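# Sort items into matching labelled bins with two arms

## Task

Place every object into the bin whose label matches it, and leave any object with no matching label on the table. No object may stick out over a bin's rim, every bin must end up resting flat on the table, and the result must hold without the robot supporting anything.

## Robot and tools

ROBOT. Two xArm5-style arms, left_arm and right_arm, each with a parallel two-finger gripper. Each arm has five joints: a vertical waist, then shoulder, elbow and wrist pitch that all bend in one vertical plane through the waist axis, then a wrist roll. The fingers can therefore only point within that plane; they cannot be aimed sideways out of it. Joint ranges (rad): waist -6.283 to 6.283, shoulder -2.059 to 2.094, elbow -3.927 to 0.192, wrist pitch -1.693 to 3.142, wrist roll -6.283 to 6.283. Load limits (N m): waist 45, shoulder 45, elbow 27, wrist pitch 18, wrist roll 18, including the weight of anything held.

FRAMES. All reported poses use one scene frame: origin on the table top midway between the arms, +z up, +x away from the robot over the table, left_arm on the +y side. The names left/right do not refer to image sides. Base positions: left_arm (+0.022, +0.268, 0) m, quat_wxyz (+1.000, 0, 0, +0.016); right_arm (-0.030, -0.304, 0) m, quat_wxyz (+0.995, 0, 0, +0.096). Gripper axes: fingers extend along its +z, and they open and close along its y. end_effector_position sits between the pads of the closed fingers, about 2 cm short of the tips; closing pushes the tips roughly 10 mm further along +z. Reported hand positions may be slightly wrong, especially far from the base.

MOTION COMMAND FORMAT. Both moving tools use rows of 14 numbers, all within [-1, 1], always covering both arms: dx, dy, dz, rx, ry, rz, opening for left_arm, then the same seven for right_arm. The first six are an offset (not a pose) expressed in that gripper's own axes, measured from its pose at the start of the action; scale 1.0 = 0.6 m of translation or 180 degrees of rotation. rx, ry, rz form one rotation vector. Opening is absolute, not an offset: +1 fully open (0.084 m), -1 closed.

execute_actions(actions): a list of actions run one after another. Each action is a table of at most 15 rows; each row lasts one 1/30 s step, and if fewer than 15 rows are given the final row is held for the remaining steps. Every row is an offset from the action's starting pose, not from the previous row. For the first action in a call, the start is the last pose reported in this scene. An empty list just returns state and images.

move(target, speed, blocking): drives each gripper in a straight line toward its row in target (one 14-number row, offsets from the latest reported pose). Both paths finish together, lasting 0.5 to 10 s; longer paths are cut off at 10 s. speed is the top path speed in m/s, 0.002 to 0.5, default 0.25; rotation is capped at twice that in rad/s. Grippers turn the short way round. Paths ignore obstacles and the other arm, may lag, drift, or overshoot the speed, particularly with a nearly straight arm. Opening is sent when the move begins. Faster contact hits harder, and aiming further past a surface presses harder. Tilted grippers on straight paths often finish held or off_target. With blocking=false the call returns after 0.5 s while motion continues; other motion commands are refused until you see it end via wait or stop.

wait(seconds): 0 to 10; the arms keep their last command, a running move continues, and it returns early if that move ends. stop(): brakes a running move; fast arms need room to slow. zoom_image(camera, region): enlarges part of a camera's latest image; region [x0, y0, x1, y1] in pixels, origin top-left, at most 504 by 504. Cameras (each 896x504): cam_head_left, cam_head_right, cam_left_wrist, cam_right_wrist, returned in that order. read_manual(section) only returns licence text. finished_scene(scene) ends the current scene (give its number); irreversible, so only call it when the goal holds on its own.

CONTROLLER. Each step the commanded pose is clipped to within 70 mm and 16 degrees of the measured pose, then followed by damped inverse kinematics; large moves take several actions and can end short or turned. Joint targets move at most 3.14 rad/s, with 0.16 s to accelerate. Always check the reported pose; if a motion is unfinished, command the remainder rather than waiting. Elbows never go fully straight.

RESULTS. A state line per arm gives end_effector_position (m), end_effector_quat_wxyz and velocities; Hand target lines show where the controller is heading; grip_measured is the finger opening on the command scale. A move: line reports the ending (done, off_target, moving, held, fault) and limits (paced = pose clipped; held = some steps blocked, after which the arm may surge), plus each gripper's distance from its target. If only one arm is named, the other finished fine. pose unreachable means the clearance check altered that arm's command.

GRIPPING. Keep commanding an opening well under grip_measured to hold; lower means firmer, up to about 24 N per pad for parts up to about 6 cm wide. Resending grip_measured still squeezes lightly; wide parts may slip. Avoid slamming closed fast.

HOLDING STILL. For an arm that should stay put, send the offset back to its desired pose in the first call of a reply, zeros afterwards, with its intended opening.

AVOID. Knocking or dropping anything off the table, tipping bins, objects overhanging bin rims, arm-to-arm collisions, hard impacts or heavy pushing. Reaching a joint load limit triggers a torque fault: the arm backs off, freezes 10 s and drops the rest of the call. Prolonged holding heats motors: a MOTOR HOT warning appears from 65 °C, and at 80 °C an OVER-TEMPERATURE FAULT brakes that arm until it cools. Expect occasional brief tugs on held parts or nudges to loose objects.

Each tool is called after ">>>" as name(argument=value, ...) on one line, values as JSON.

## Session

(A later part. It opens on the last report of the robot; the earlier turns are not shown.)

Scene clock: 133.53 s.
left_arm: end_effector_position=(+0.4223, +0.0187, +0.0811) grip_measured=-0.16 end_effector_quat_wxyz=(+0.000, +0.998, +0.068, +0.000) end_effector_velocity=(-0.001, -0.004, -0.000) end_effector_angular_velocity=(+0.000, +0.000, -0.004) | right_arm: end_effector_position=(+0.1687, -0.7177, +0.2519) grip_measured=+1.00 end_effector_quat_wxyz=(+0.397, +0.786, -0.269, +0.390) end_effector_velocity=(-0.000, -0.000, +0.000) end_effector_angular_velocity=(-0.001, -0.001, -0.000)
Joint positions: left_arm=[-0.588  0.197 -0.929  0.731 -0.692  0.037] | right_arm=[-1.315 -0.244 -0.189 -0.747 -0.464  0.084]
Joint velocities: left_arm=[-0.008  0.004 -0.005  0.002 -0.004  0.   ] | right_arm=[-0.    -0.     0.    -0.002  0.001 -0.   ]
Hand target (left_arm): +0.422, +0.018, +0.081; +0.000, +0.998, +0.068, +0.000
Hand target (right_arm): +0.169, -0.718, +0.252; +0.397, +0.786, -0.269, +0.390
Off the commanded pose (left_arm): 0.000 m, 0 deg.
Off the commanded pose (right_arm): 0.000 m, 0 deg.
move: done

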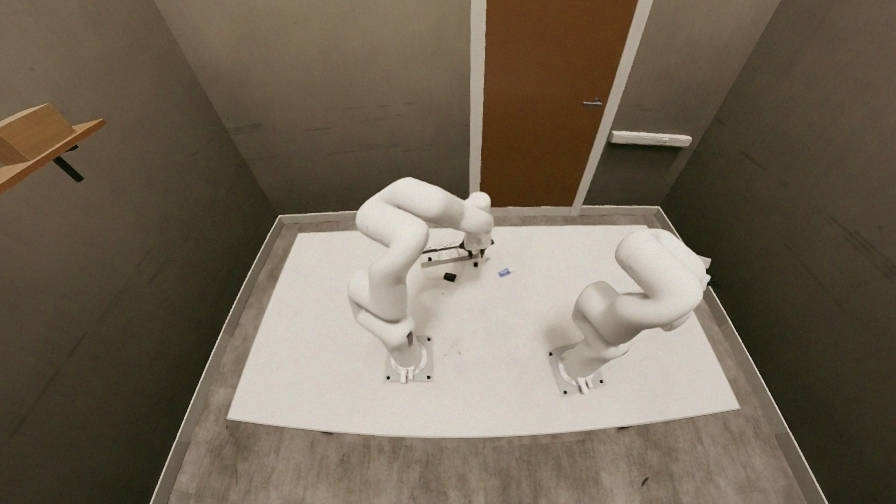

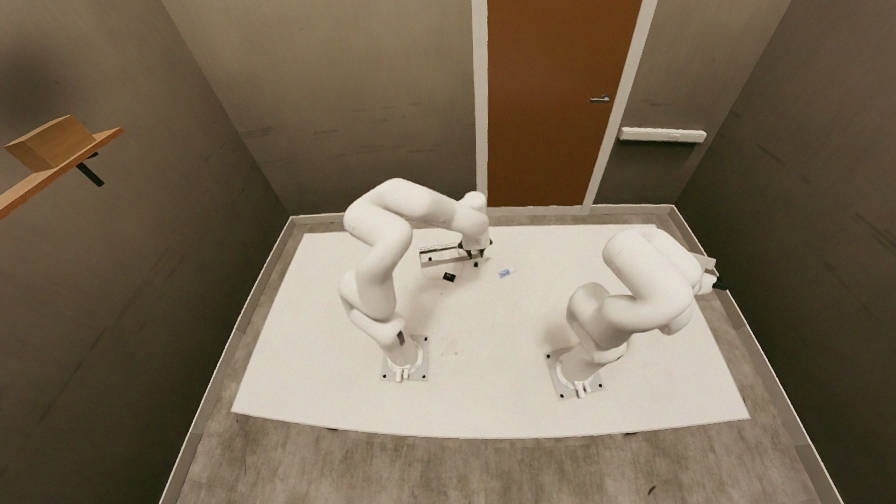

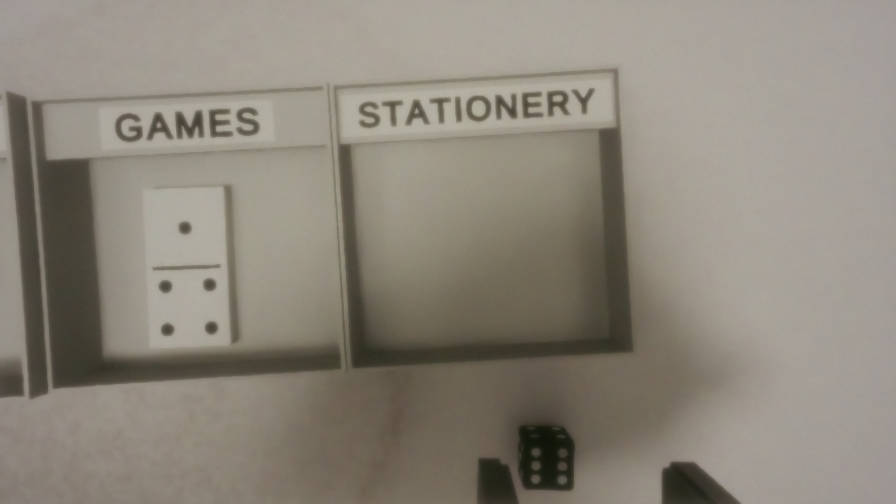

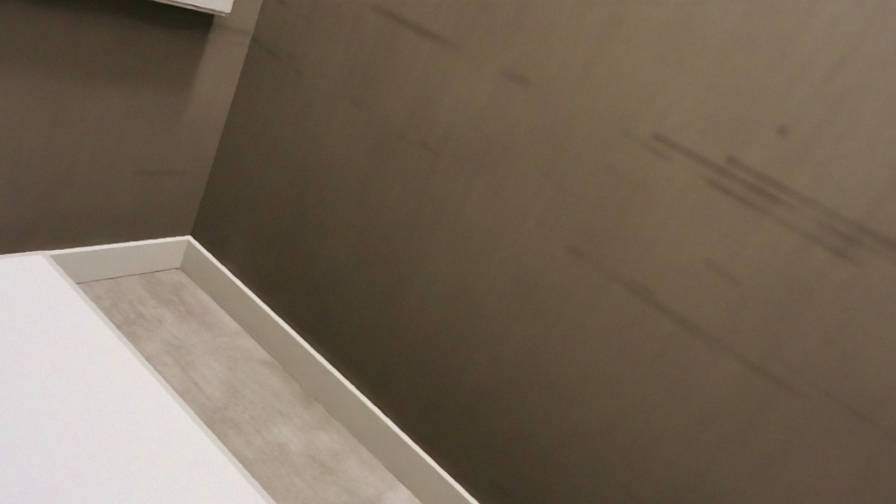

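>>> move(target=[0,-0.001,0.084,0,0,0,-0.15,0,0,0,0,0,0,1], speed=0.07)

>>> execute_actions(actions=[[[0,0,0,0,0,0,-0.4,0,0,0,0,0,0,1],[0,0,0,0,0,0,-0.45,0,0,0,0,0,0,1],[0,0,0,0,0,0,-0.5,0,0,0,0,0,0,1],[0,0,0,0,0,0,-0.55,0,0,0,0,0,0,1],[0,0,0,0,0,0,-0.6,0,0,0,0,0,0,1],[0,0,0,0,0,0,-0.65,0,0,0,0,0,0,1],[0,0,0,0,0,0,-0.7,0,0,0,0,0,0,1],[0,0,0,0,0,0,-0.75,0,0,0,0,0,0,1],[0,0,0,0,0,0,-0.85,0,0,0,0,0,0,1]],[[0,0,0,0,0,0,-0.85,0,0,0,0,0,0,1]]])

>>> move(target=[0,0,-0.085,0,0,0,-0.85,0,0,0,0,0,0,1], speed=0.12)

Scene clock: 142.13 s.
left_arm: end_effector_position=(+0.4223, +0.0193, +0.0311) grip_measured=-0.16 end_effector_quat_wxyz=(+0.000, +0.998, +0.068, +0.000) end_effector_velocity=(-0.000, -0.000, -0.003) end_effector_angular_velocity=(+0.000, +0.001, -0.001) | right_arm: end_effector_position=(+0.1687, -0.7177, +0.2519) grip_measured=+1.00 end_effector_quat_wxyz=(+0.397, +0.786, -0.269, +0.390) end_effector_velocity=(-0.001, -0.000, -0.000) end_effector_angular_velocity=(+0.001, -0.000, -0.002)
Joint positions: left_arm=[-0.587  0.309 -0.907  0.598 -0.692  0.037] | right_arm=[-1.315 -0.244 -0.189 -0.747 -0.464  0.084]
Joint velocities: left_arm=[-0.001  0.007  0.    -0.006  0.    -0.   ] | right_arm=[-0.001  0.001  0.     0.     0.     0.   ]
Hand target (left_arm): +0.422, +0.019, +0.031; +0.000, +0.998, +0.068, +0.000
Hand target (right_arm): +0.169, -0.718, +0.252; +0.397, +0.786, -0.269, +0.390
Off the commanded pose (left_arm): 0.000 m, 0 deg.
Off the commanded pose (right_arm): 0.000 m, 0 deg.
move: done

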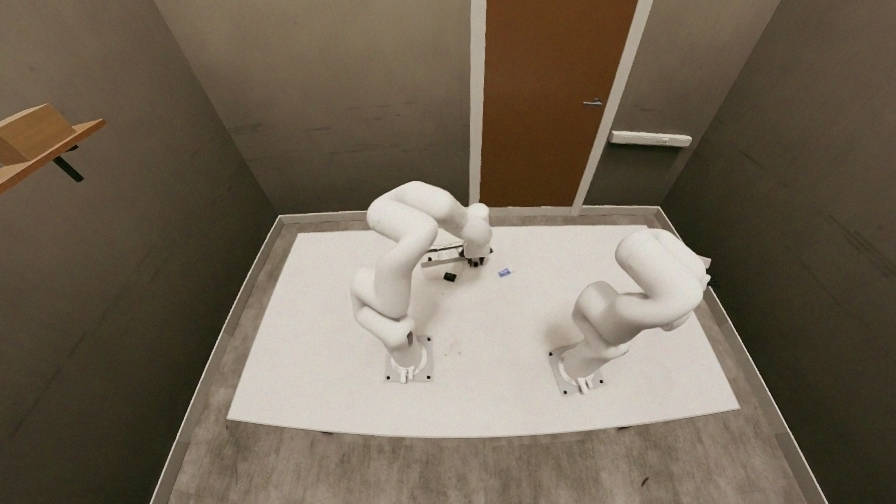

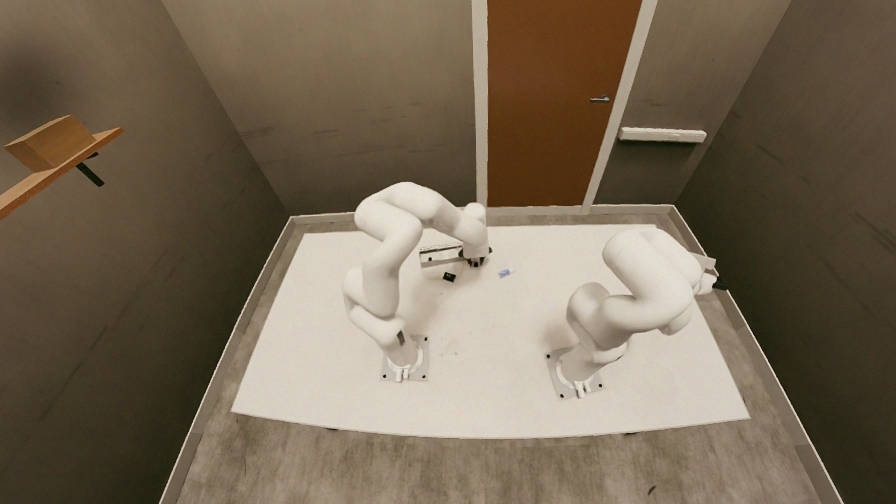

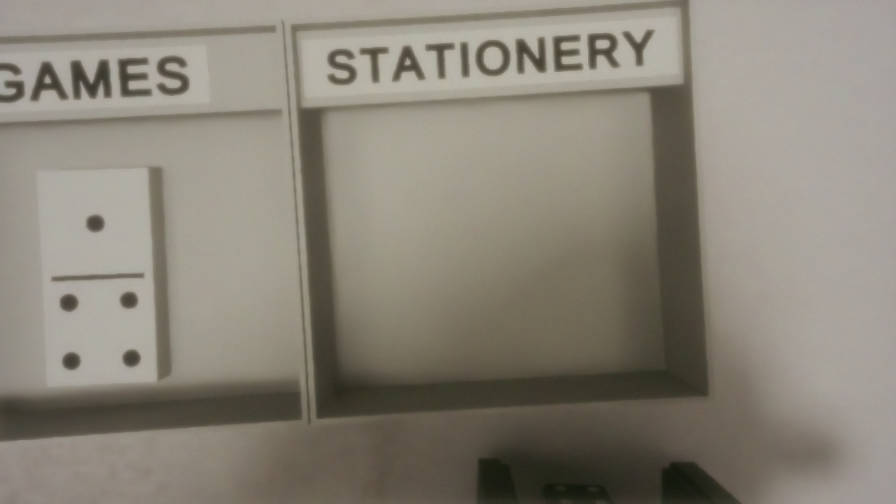

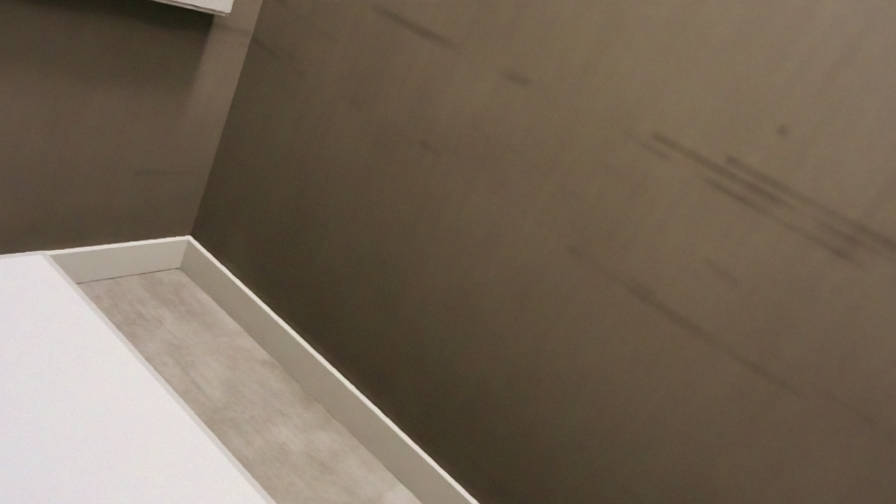

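Scene clock: 143.13 s.
left_arm: end_effector_position=(+0.4223, +0.0192, +0.0311) grip_measured=-0.67 end_effector_quat_wxyz=(+0.000, +0.998, +0.068, +0.000) end_effector_velocity=(-0.000, -0.000, +0.000) end_effector_angular_velocity=(+0.000, +0.000, +0.000) | right_arm: end_effector_position=(+0.1687, -0.7177, +0.2519) grip_measured=+1.00 end_effector_quat_wxyz=(+0.397, +0.786, -0.269, +0.390) end_effector_velocity=(+0.000, +0.000, +0.000) end_effector_angular_velocity=(-0.001, -0.000, +0.001)
Joint positions: left_arm=[-0.587  0.309 -0.907  0.598 -0.692  0.015] | right_arm=[-1.315 -0.244 -0.189 -0.747 -0.464  0.084]
Joint velocities: left_arm=[-0.    -0.     0.     0.    -0.001  0.   ] | right_arm=[ 0.001  0.001 -0.    -0.002 -0.    -0.   ]
Hand target (left_arm): +0.422, +0.019, +0.031; +0.000, +0.998, +0.068, +0.000
Hand target (right_arm): +0.169, -0.718, +0.252; +0.397, +0.786, -0.269, +0.390
Off the commanded pose (left_arm): 0.000 m, 0 deg.
Off the commanded pose (right_arm): 0.000 m, 0 deg.

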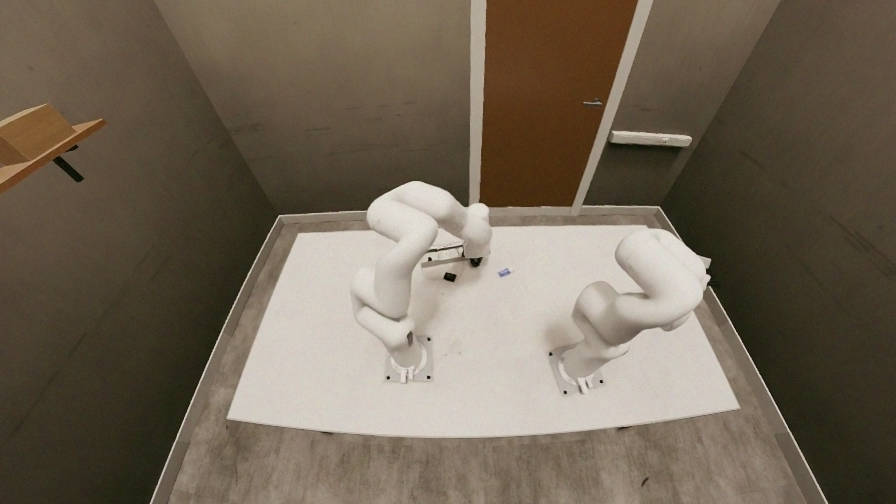

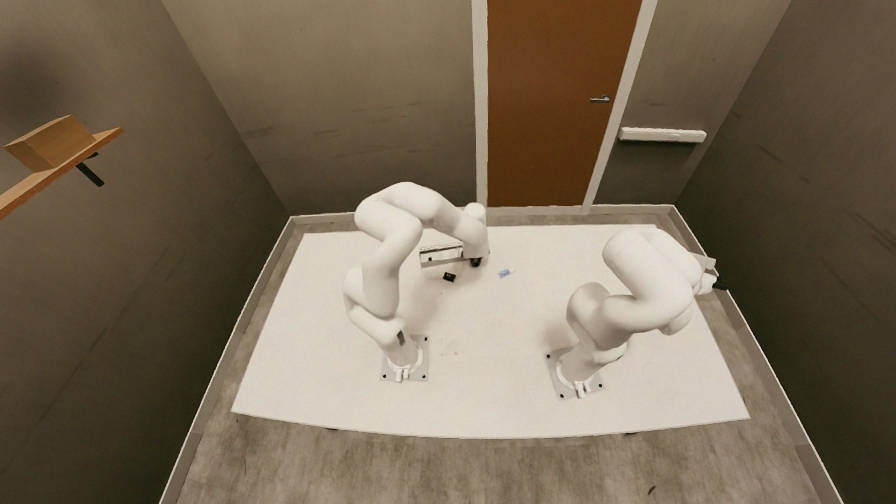

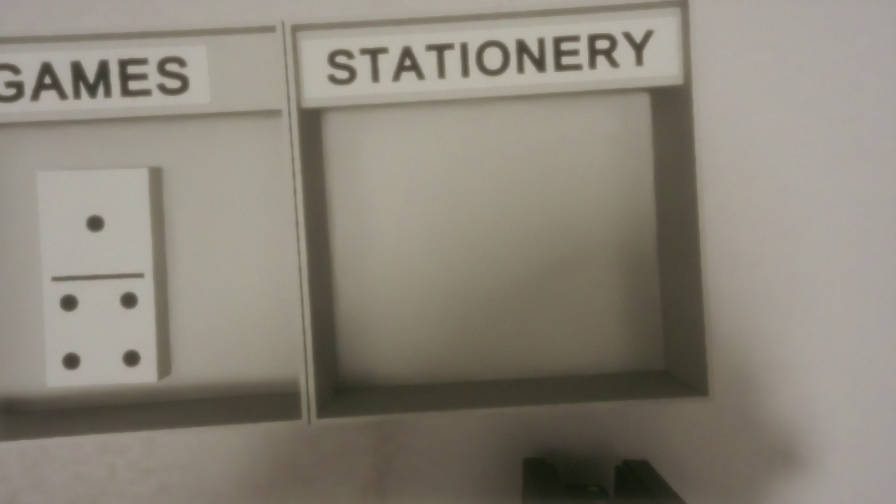

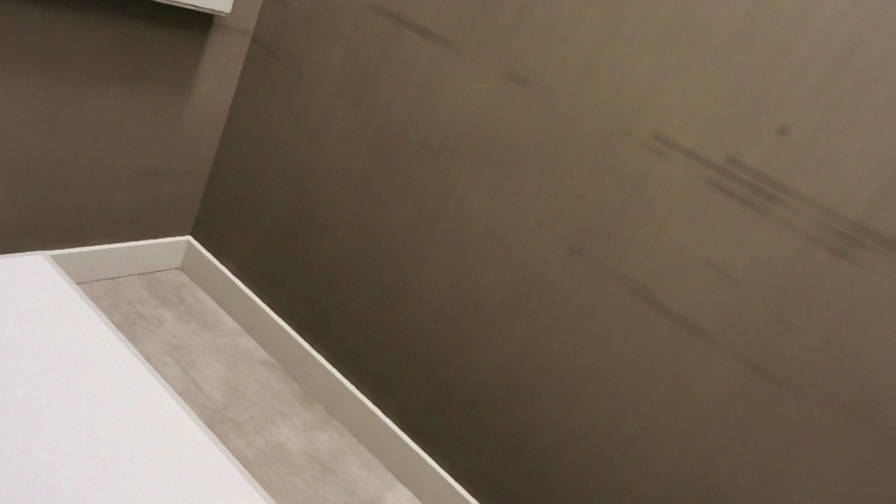

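Scene clock: 144.07 s.
left_arm: end_effector_position=(+0.4221, +0.0193, +0.0816) grip_measured=-0.67 end_effector_quat_wxyz=(+0.000, +0.998, +0.068, +0.000) end_effector_velocity=(+0.000, -0.001, +0.004) end_effector_angular_velocity=(-0.001, -0.002, -0.001) | right_arm: end_effector_position=(+0.1687, -0.7177, +0.2519) grip_measured=+1.00 end_effector_quat_wxyz=(+0.397, +0.786, -0.269, +0.390) end_effector_velocity=(+0.000, +0.000, +0.000) end_effector_angular_velocity=(-0.001, -0.000, +0.000)
Joint positions: left_arm=[-0.587  0.195 -0.928  0.732 -0.692  0.015] | right_arm=[-1.315 -0.244 -0.189 -0.747 -0.464  0.084]
Joint velocities: left_arm=[-0.001 -0.007 -0.003  0.008  0.    -0.   ] | right_arm=[ 0.     0.     0.    -0.001 -0.    -0.   ]
Hand target (left_arm): +0.422, +0.019, +0.082; +0.000, +0.998, +0.068, +0.000
Hand target (right_arm): +0.169, -0.718, +0.252; +0.397, +0.786, -0.269, +0.390
Off the commanded pose (left_arm): 0.001 m, 0 deg.
Off the commanded pose (right_arm): 0.000 m, 0 deg.
move: done

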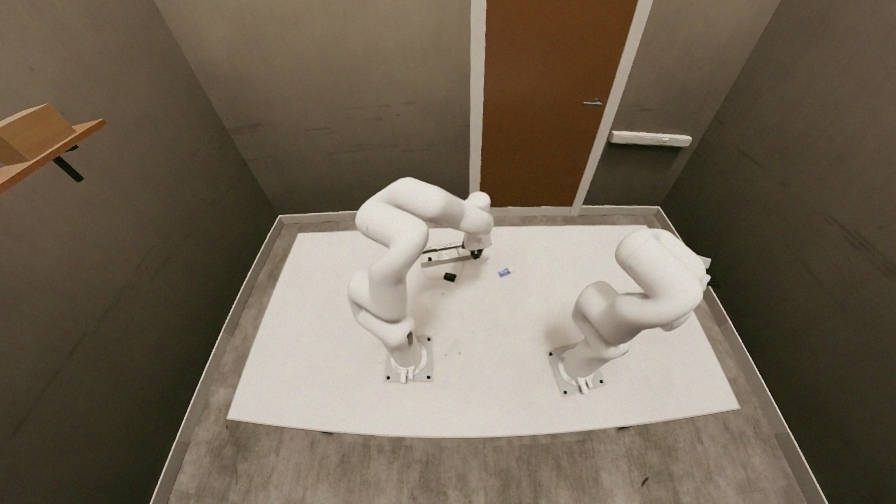

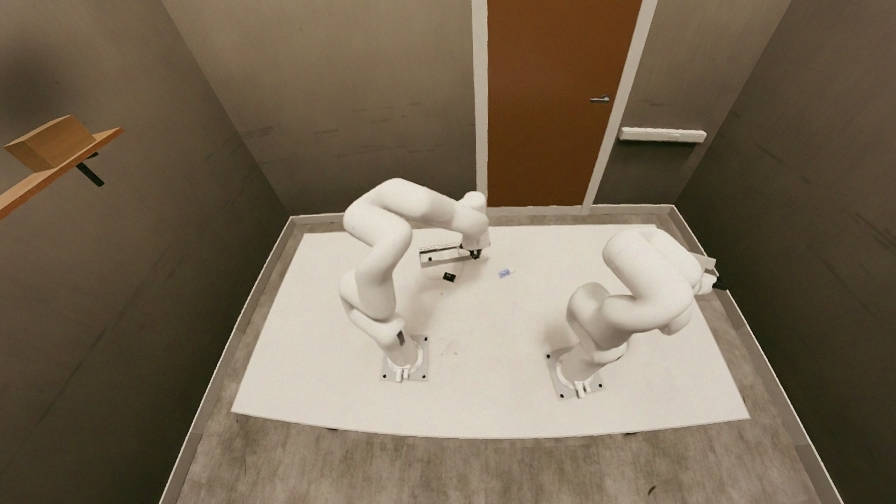

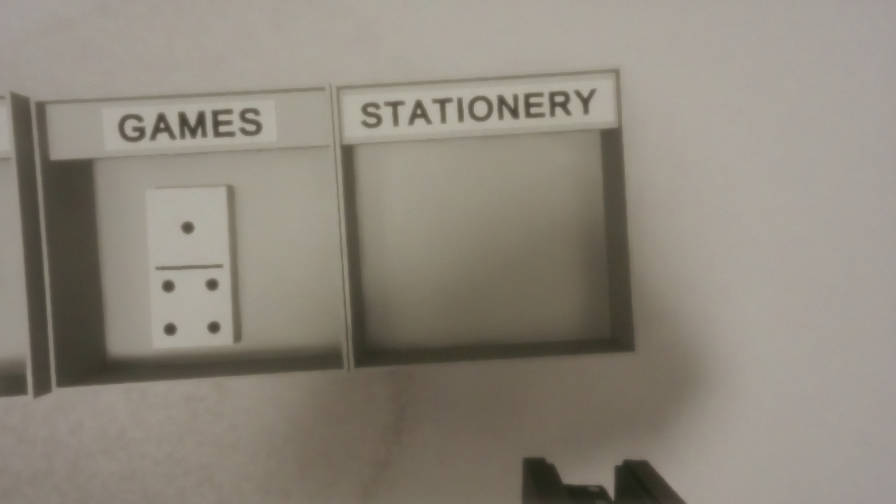

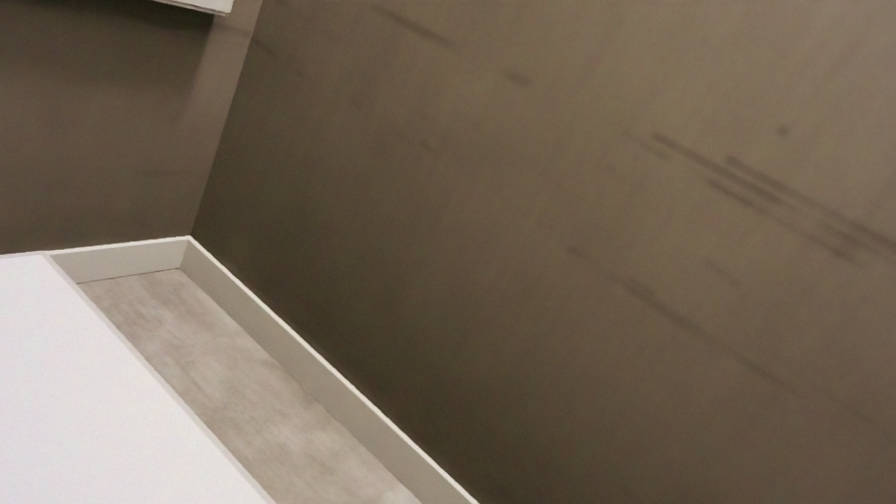

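>>> move(target=[0.1086,-0.142,0,0,0,0.4833,-0.85,0,0,0,0,0,0,1], speed=0.4)

Scene clock: 156.23 s.
left_arm: end_effector_position=(+0.4752, +0.1124, +0.0816) grip_measured=-0.67 end_effector_quat_wxyz=(-0.000, +0.771, -0.637, +0.000) end_effector_velocity=(+0.001, +0.001, +0.000) end_effector_angular_velocity=(+0.000, +0.000, -0.010) | right_arm: end_effector_position=(+0.1687, -0.7177, +0.2519) grip_measured=+1.00 end_effector_quat_wxyz=(+0.397, +0.786, -0.269, +0.390) end_effector_velocity=(+0.000, +0.000, -0.001) end_effector_angular_velocity=(+0.002, +0.001, +0.001)
Joint positions: left_arm=[-0.362  0.218 -0.96   0.741  1.051  0.015] | right_arm=[-1.315 -0.244 -0.189 -0.747 -0.464  0.084]
Joint velocities: left_arm=[ 0.003  0.001 -0.002  0.001  0.013 -0.   ] | right_arm=[ 0.001  0.    -0.     0.002  0.    -0.   ]
Hand target (left_arm): +0.475, +0.112, +0.082; -0.000, +0.770, -0.638, +0.000
Hand target (right_arm): +0.169, -0.718, +0.252; +0.397, +0.786, -0.269, +0.390
Off the commanded pose (left_arm): 0.000 m, 0 deg.
Off the commanded pose (right_arm): 0.000 m, 0 deg.
move: done

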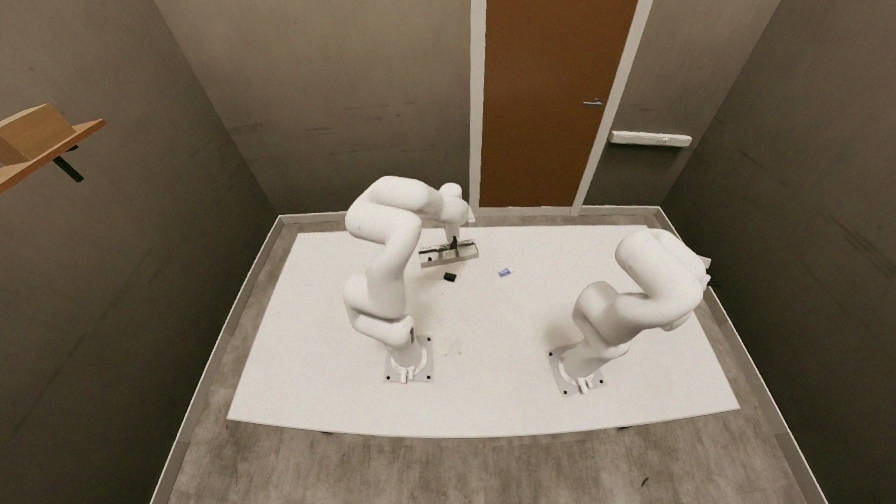

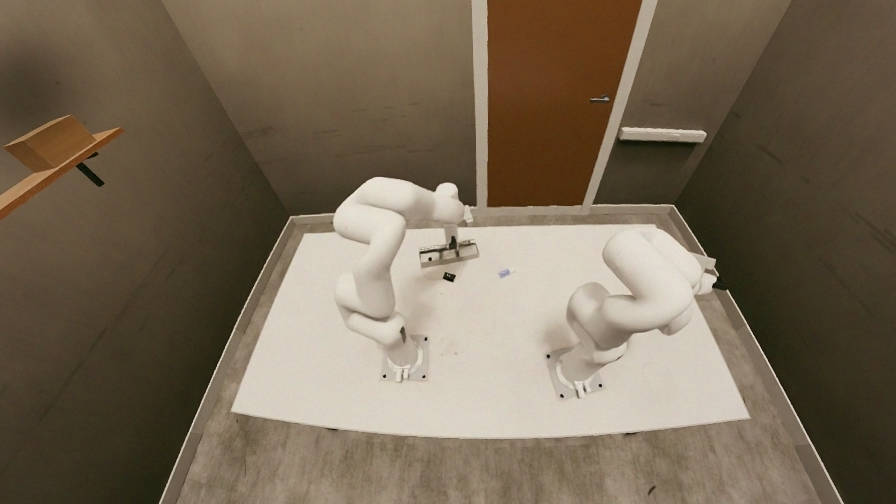

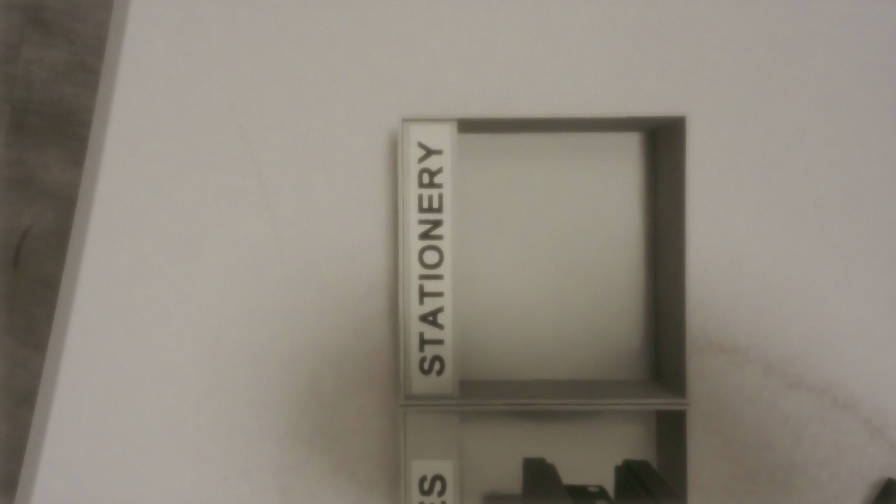

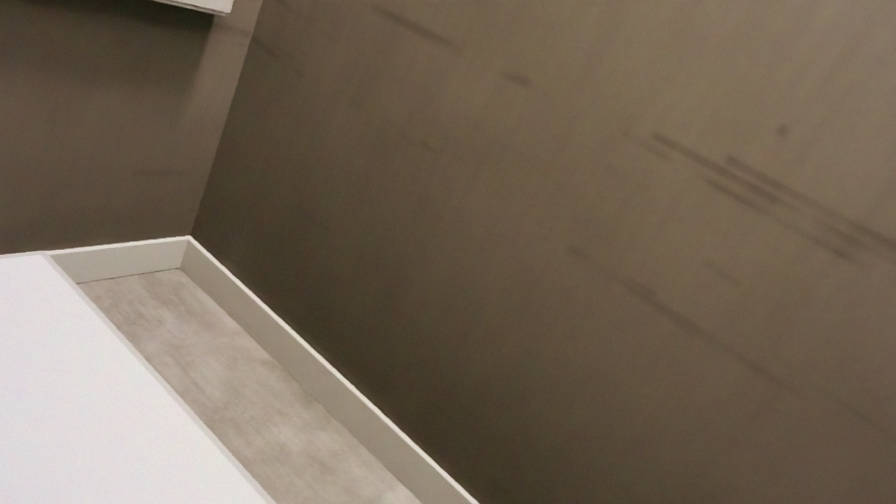

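>>> move(target=[0.003,0.003,0.038,0,0,0,-0.85,0,0,0,0,0,0,1], speed=0.06)

Scene clock: 169.57 s.
left_arm: end_effector_position=(+0.4739, +0.1103, +0.0591) grip_measured=-0.67 end_effector_quat_wxyz=(-0.000, +0.771, -0.637, +0.000) end_effector_velocity=(-0.000, -0.000, -0.002) end_effector_angular_velocity=(+0.000, +0.000, +0.000) | right_arm: end_effector_position=(+0.1687, -0.7177, +0.2519) grip_measured=+1.00 end_effector_quat_wxyz=(+0.397, +0.786, -0.269, +0.390) end_effector_velocity=(-0.000, -0.000, +0.000) end_effector_angular_velocity=(-0.001, -0.001, -0.000)
Joint positions: left_arm=[-0.367  0.264 -0.945  0.681  1.046  0.015] | right_arm=[-1.315 -0.244 -0.189 -0.747 -0.464  0.084]
Joint velocities: left_arm=[-0.     0.005  0.001 -0.006 -0.001  0.   ] | right_arm=[-0.     0.     0.    -0.001  0.     0.   ]
Hand target (left_arm): +0.474, +0.110, +0.059; -0.000, +0.771, -0.637, +0.000
Hand target (right_arm): +0.169, -0.718, +0.252; +0.397, +0.786, -0.269, +0.390
Off the commanded pose (left_arm): 0.000 m, 0 deg.
Off the commanded pose (right_arm): 0.000 m, 0 deg.
move: done

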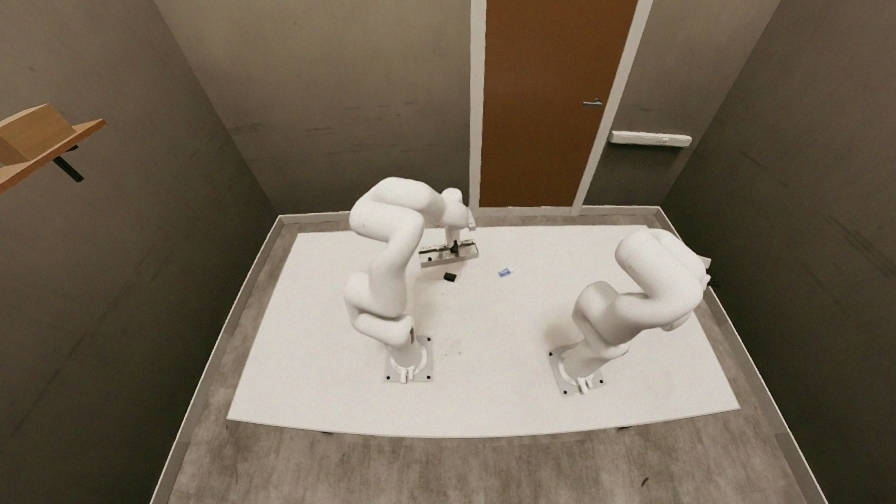

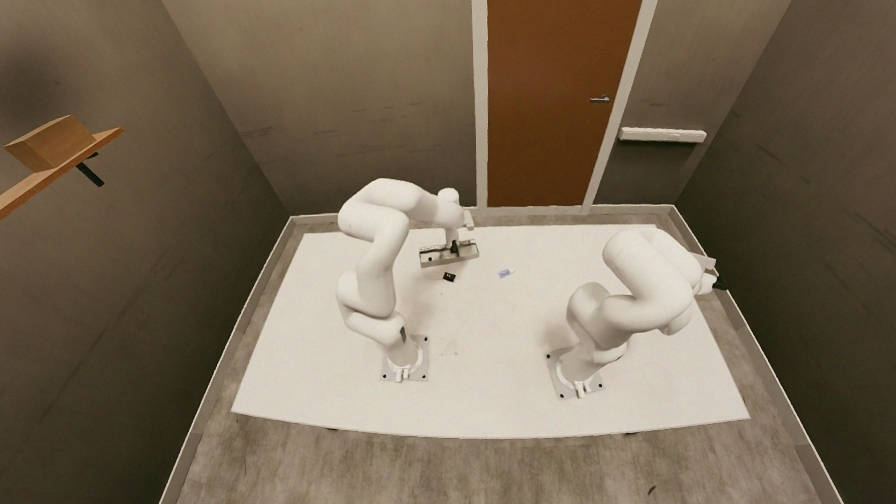

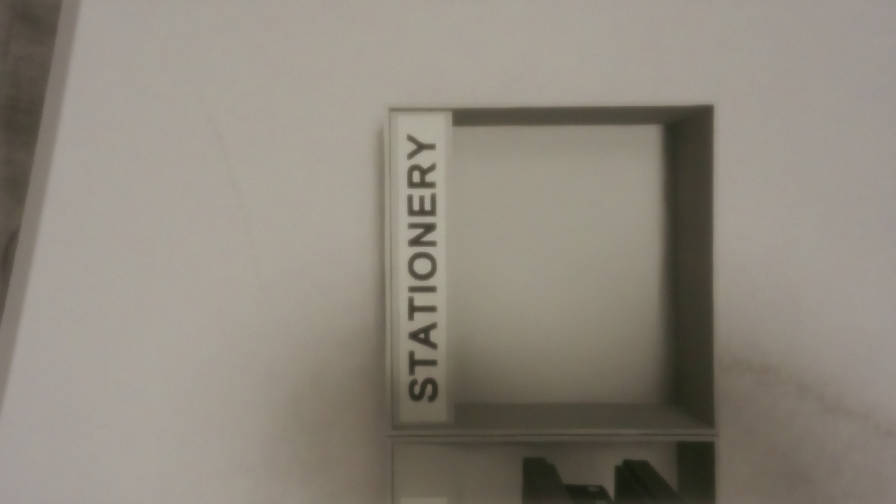

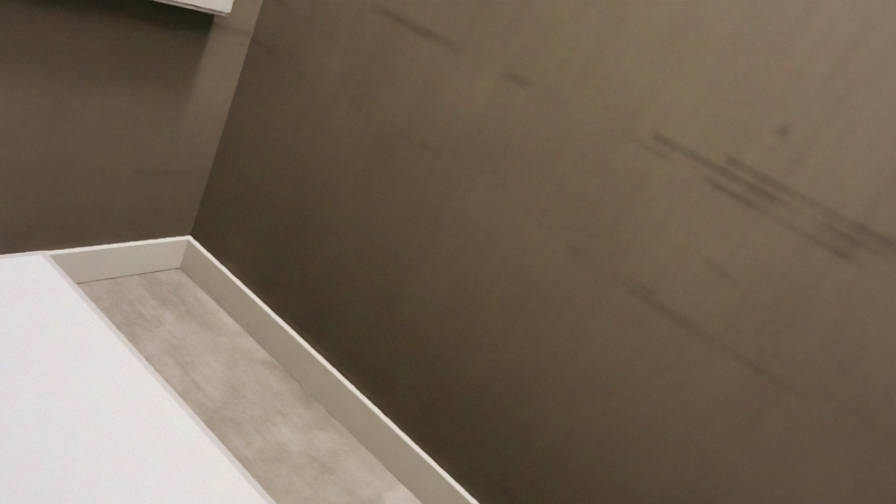

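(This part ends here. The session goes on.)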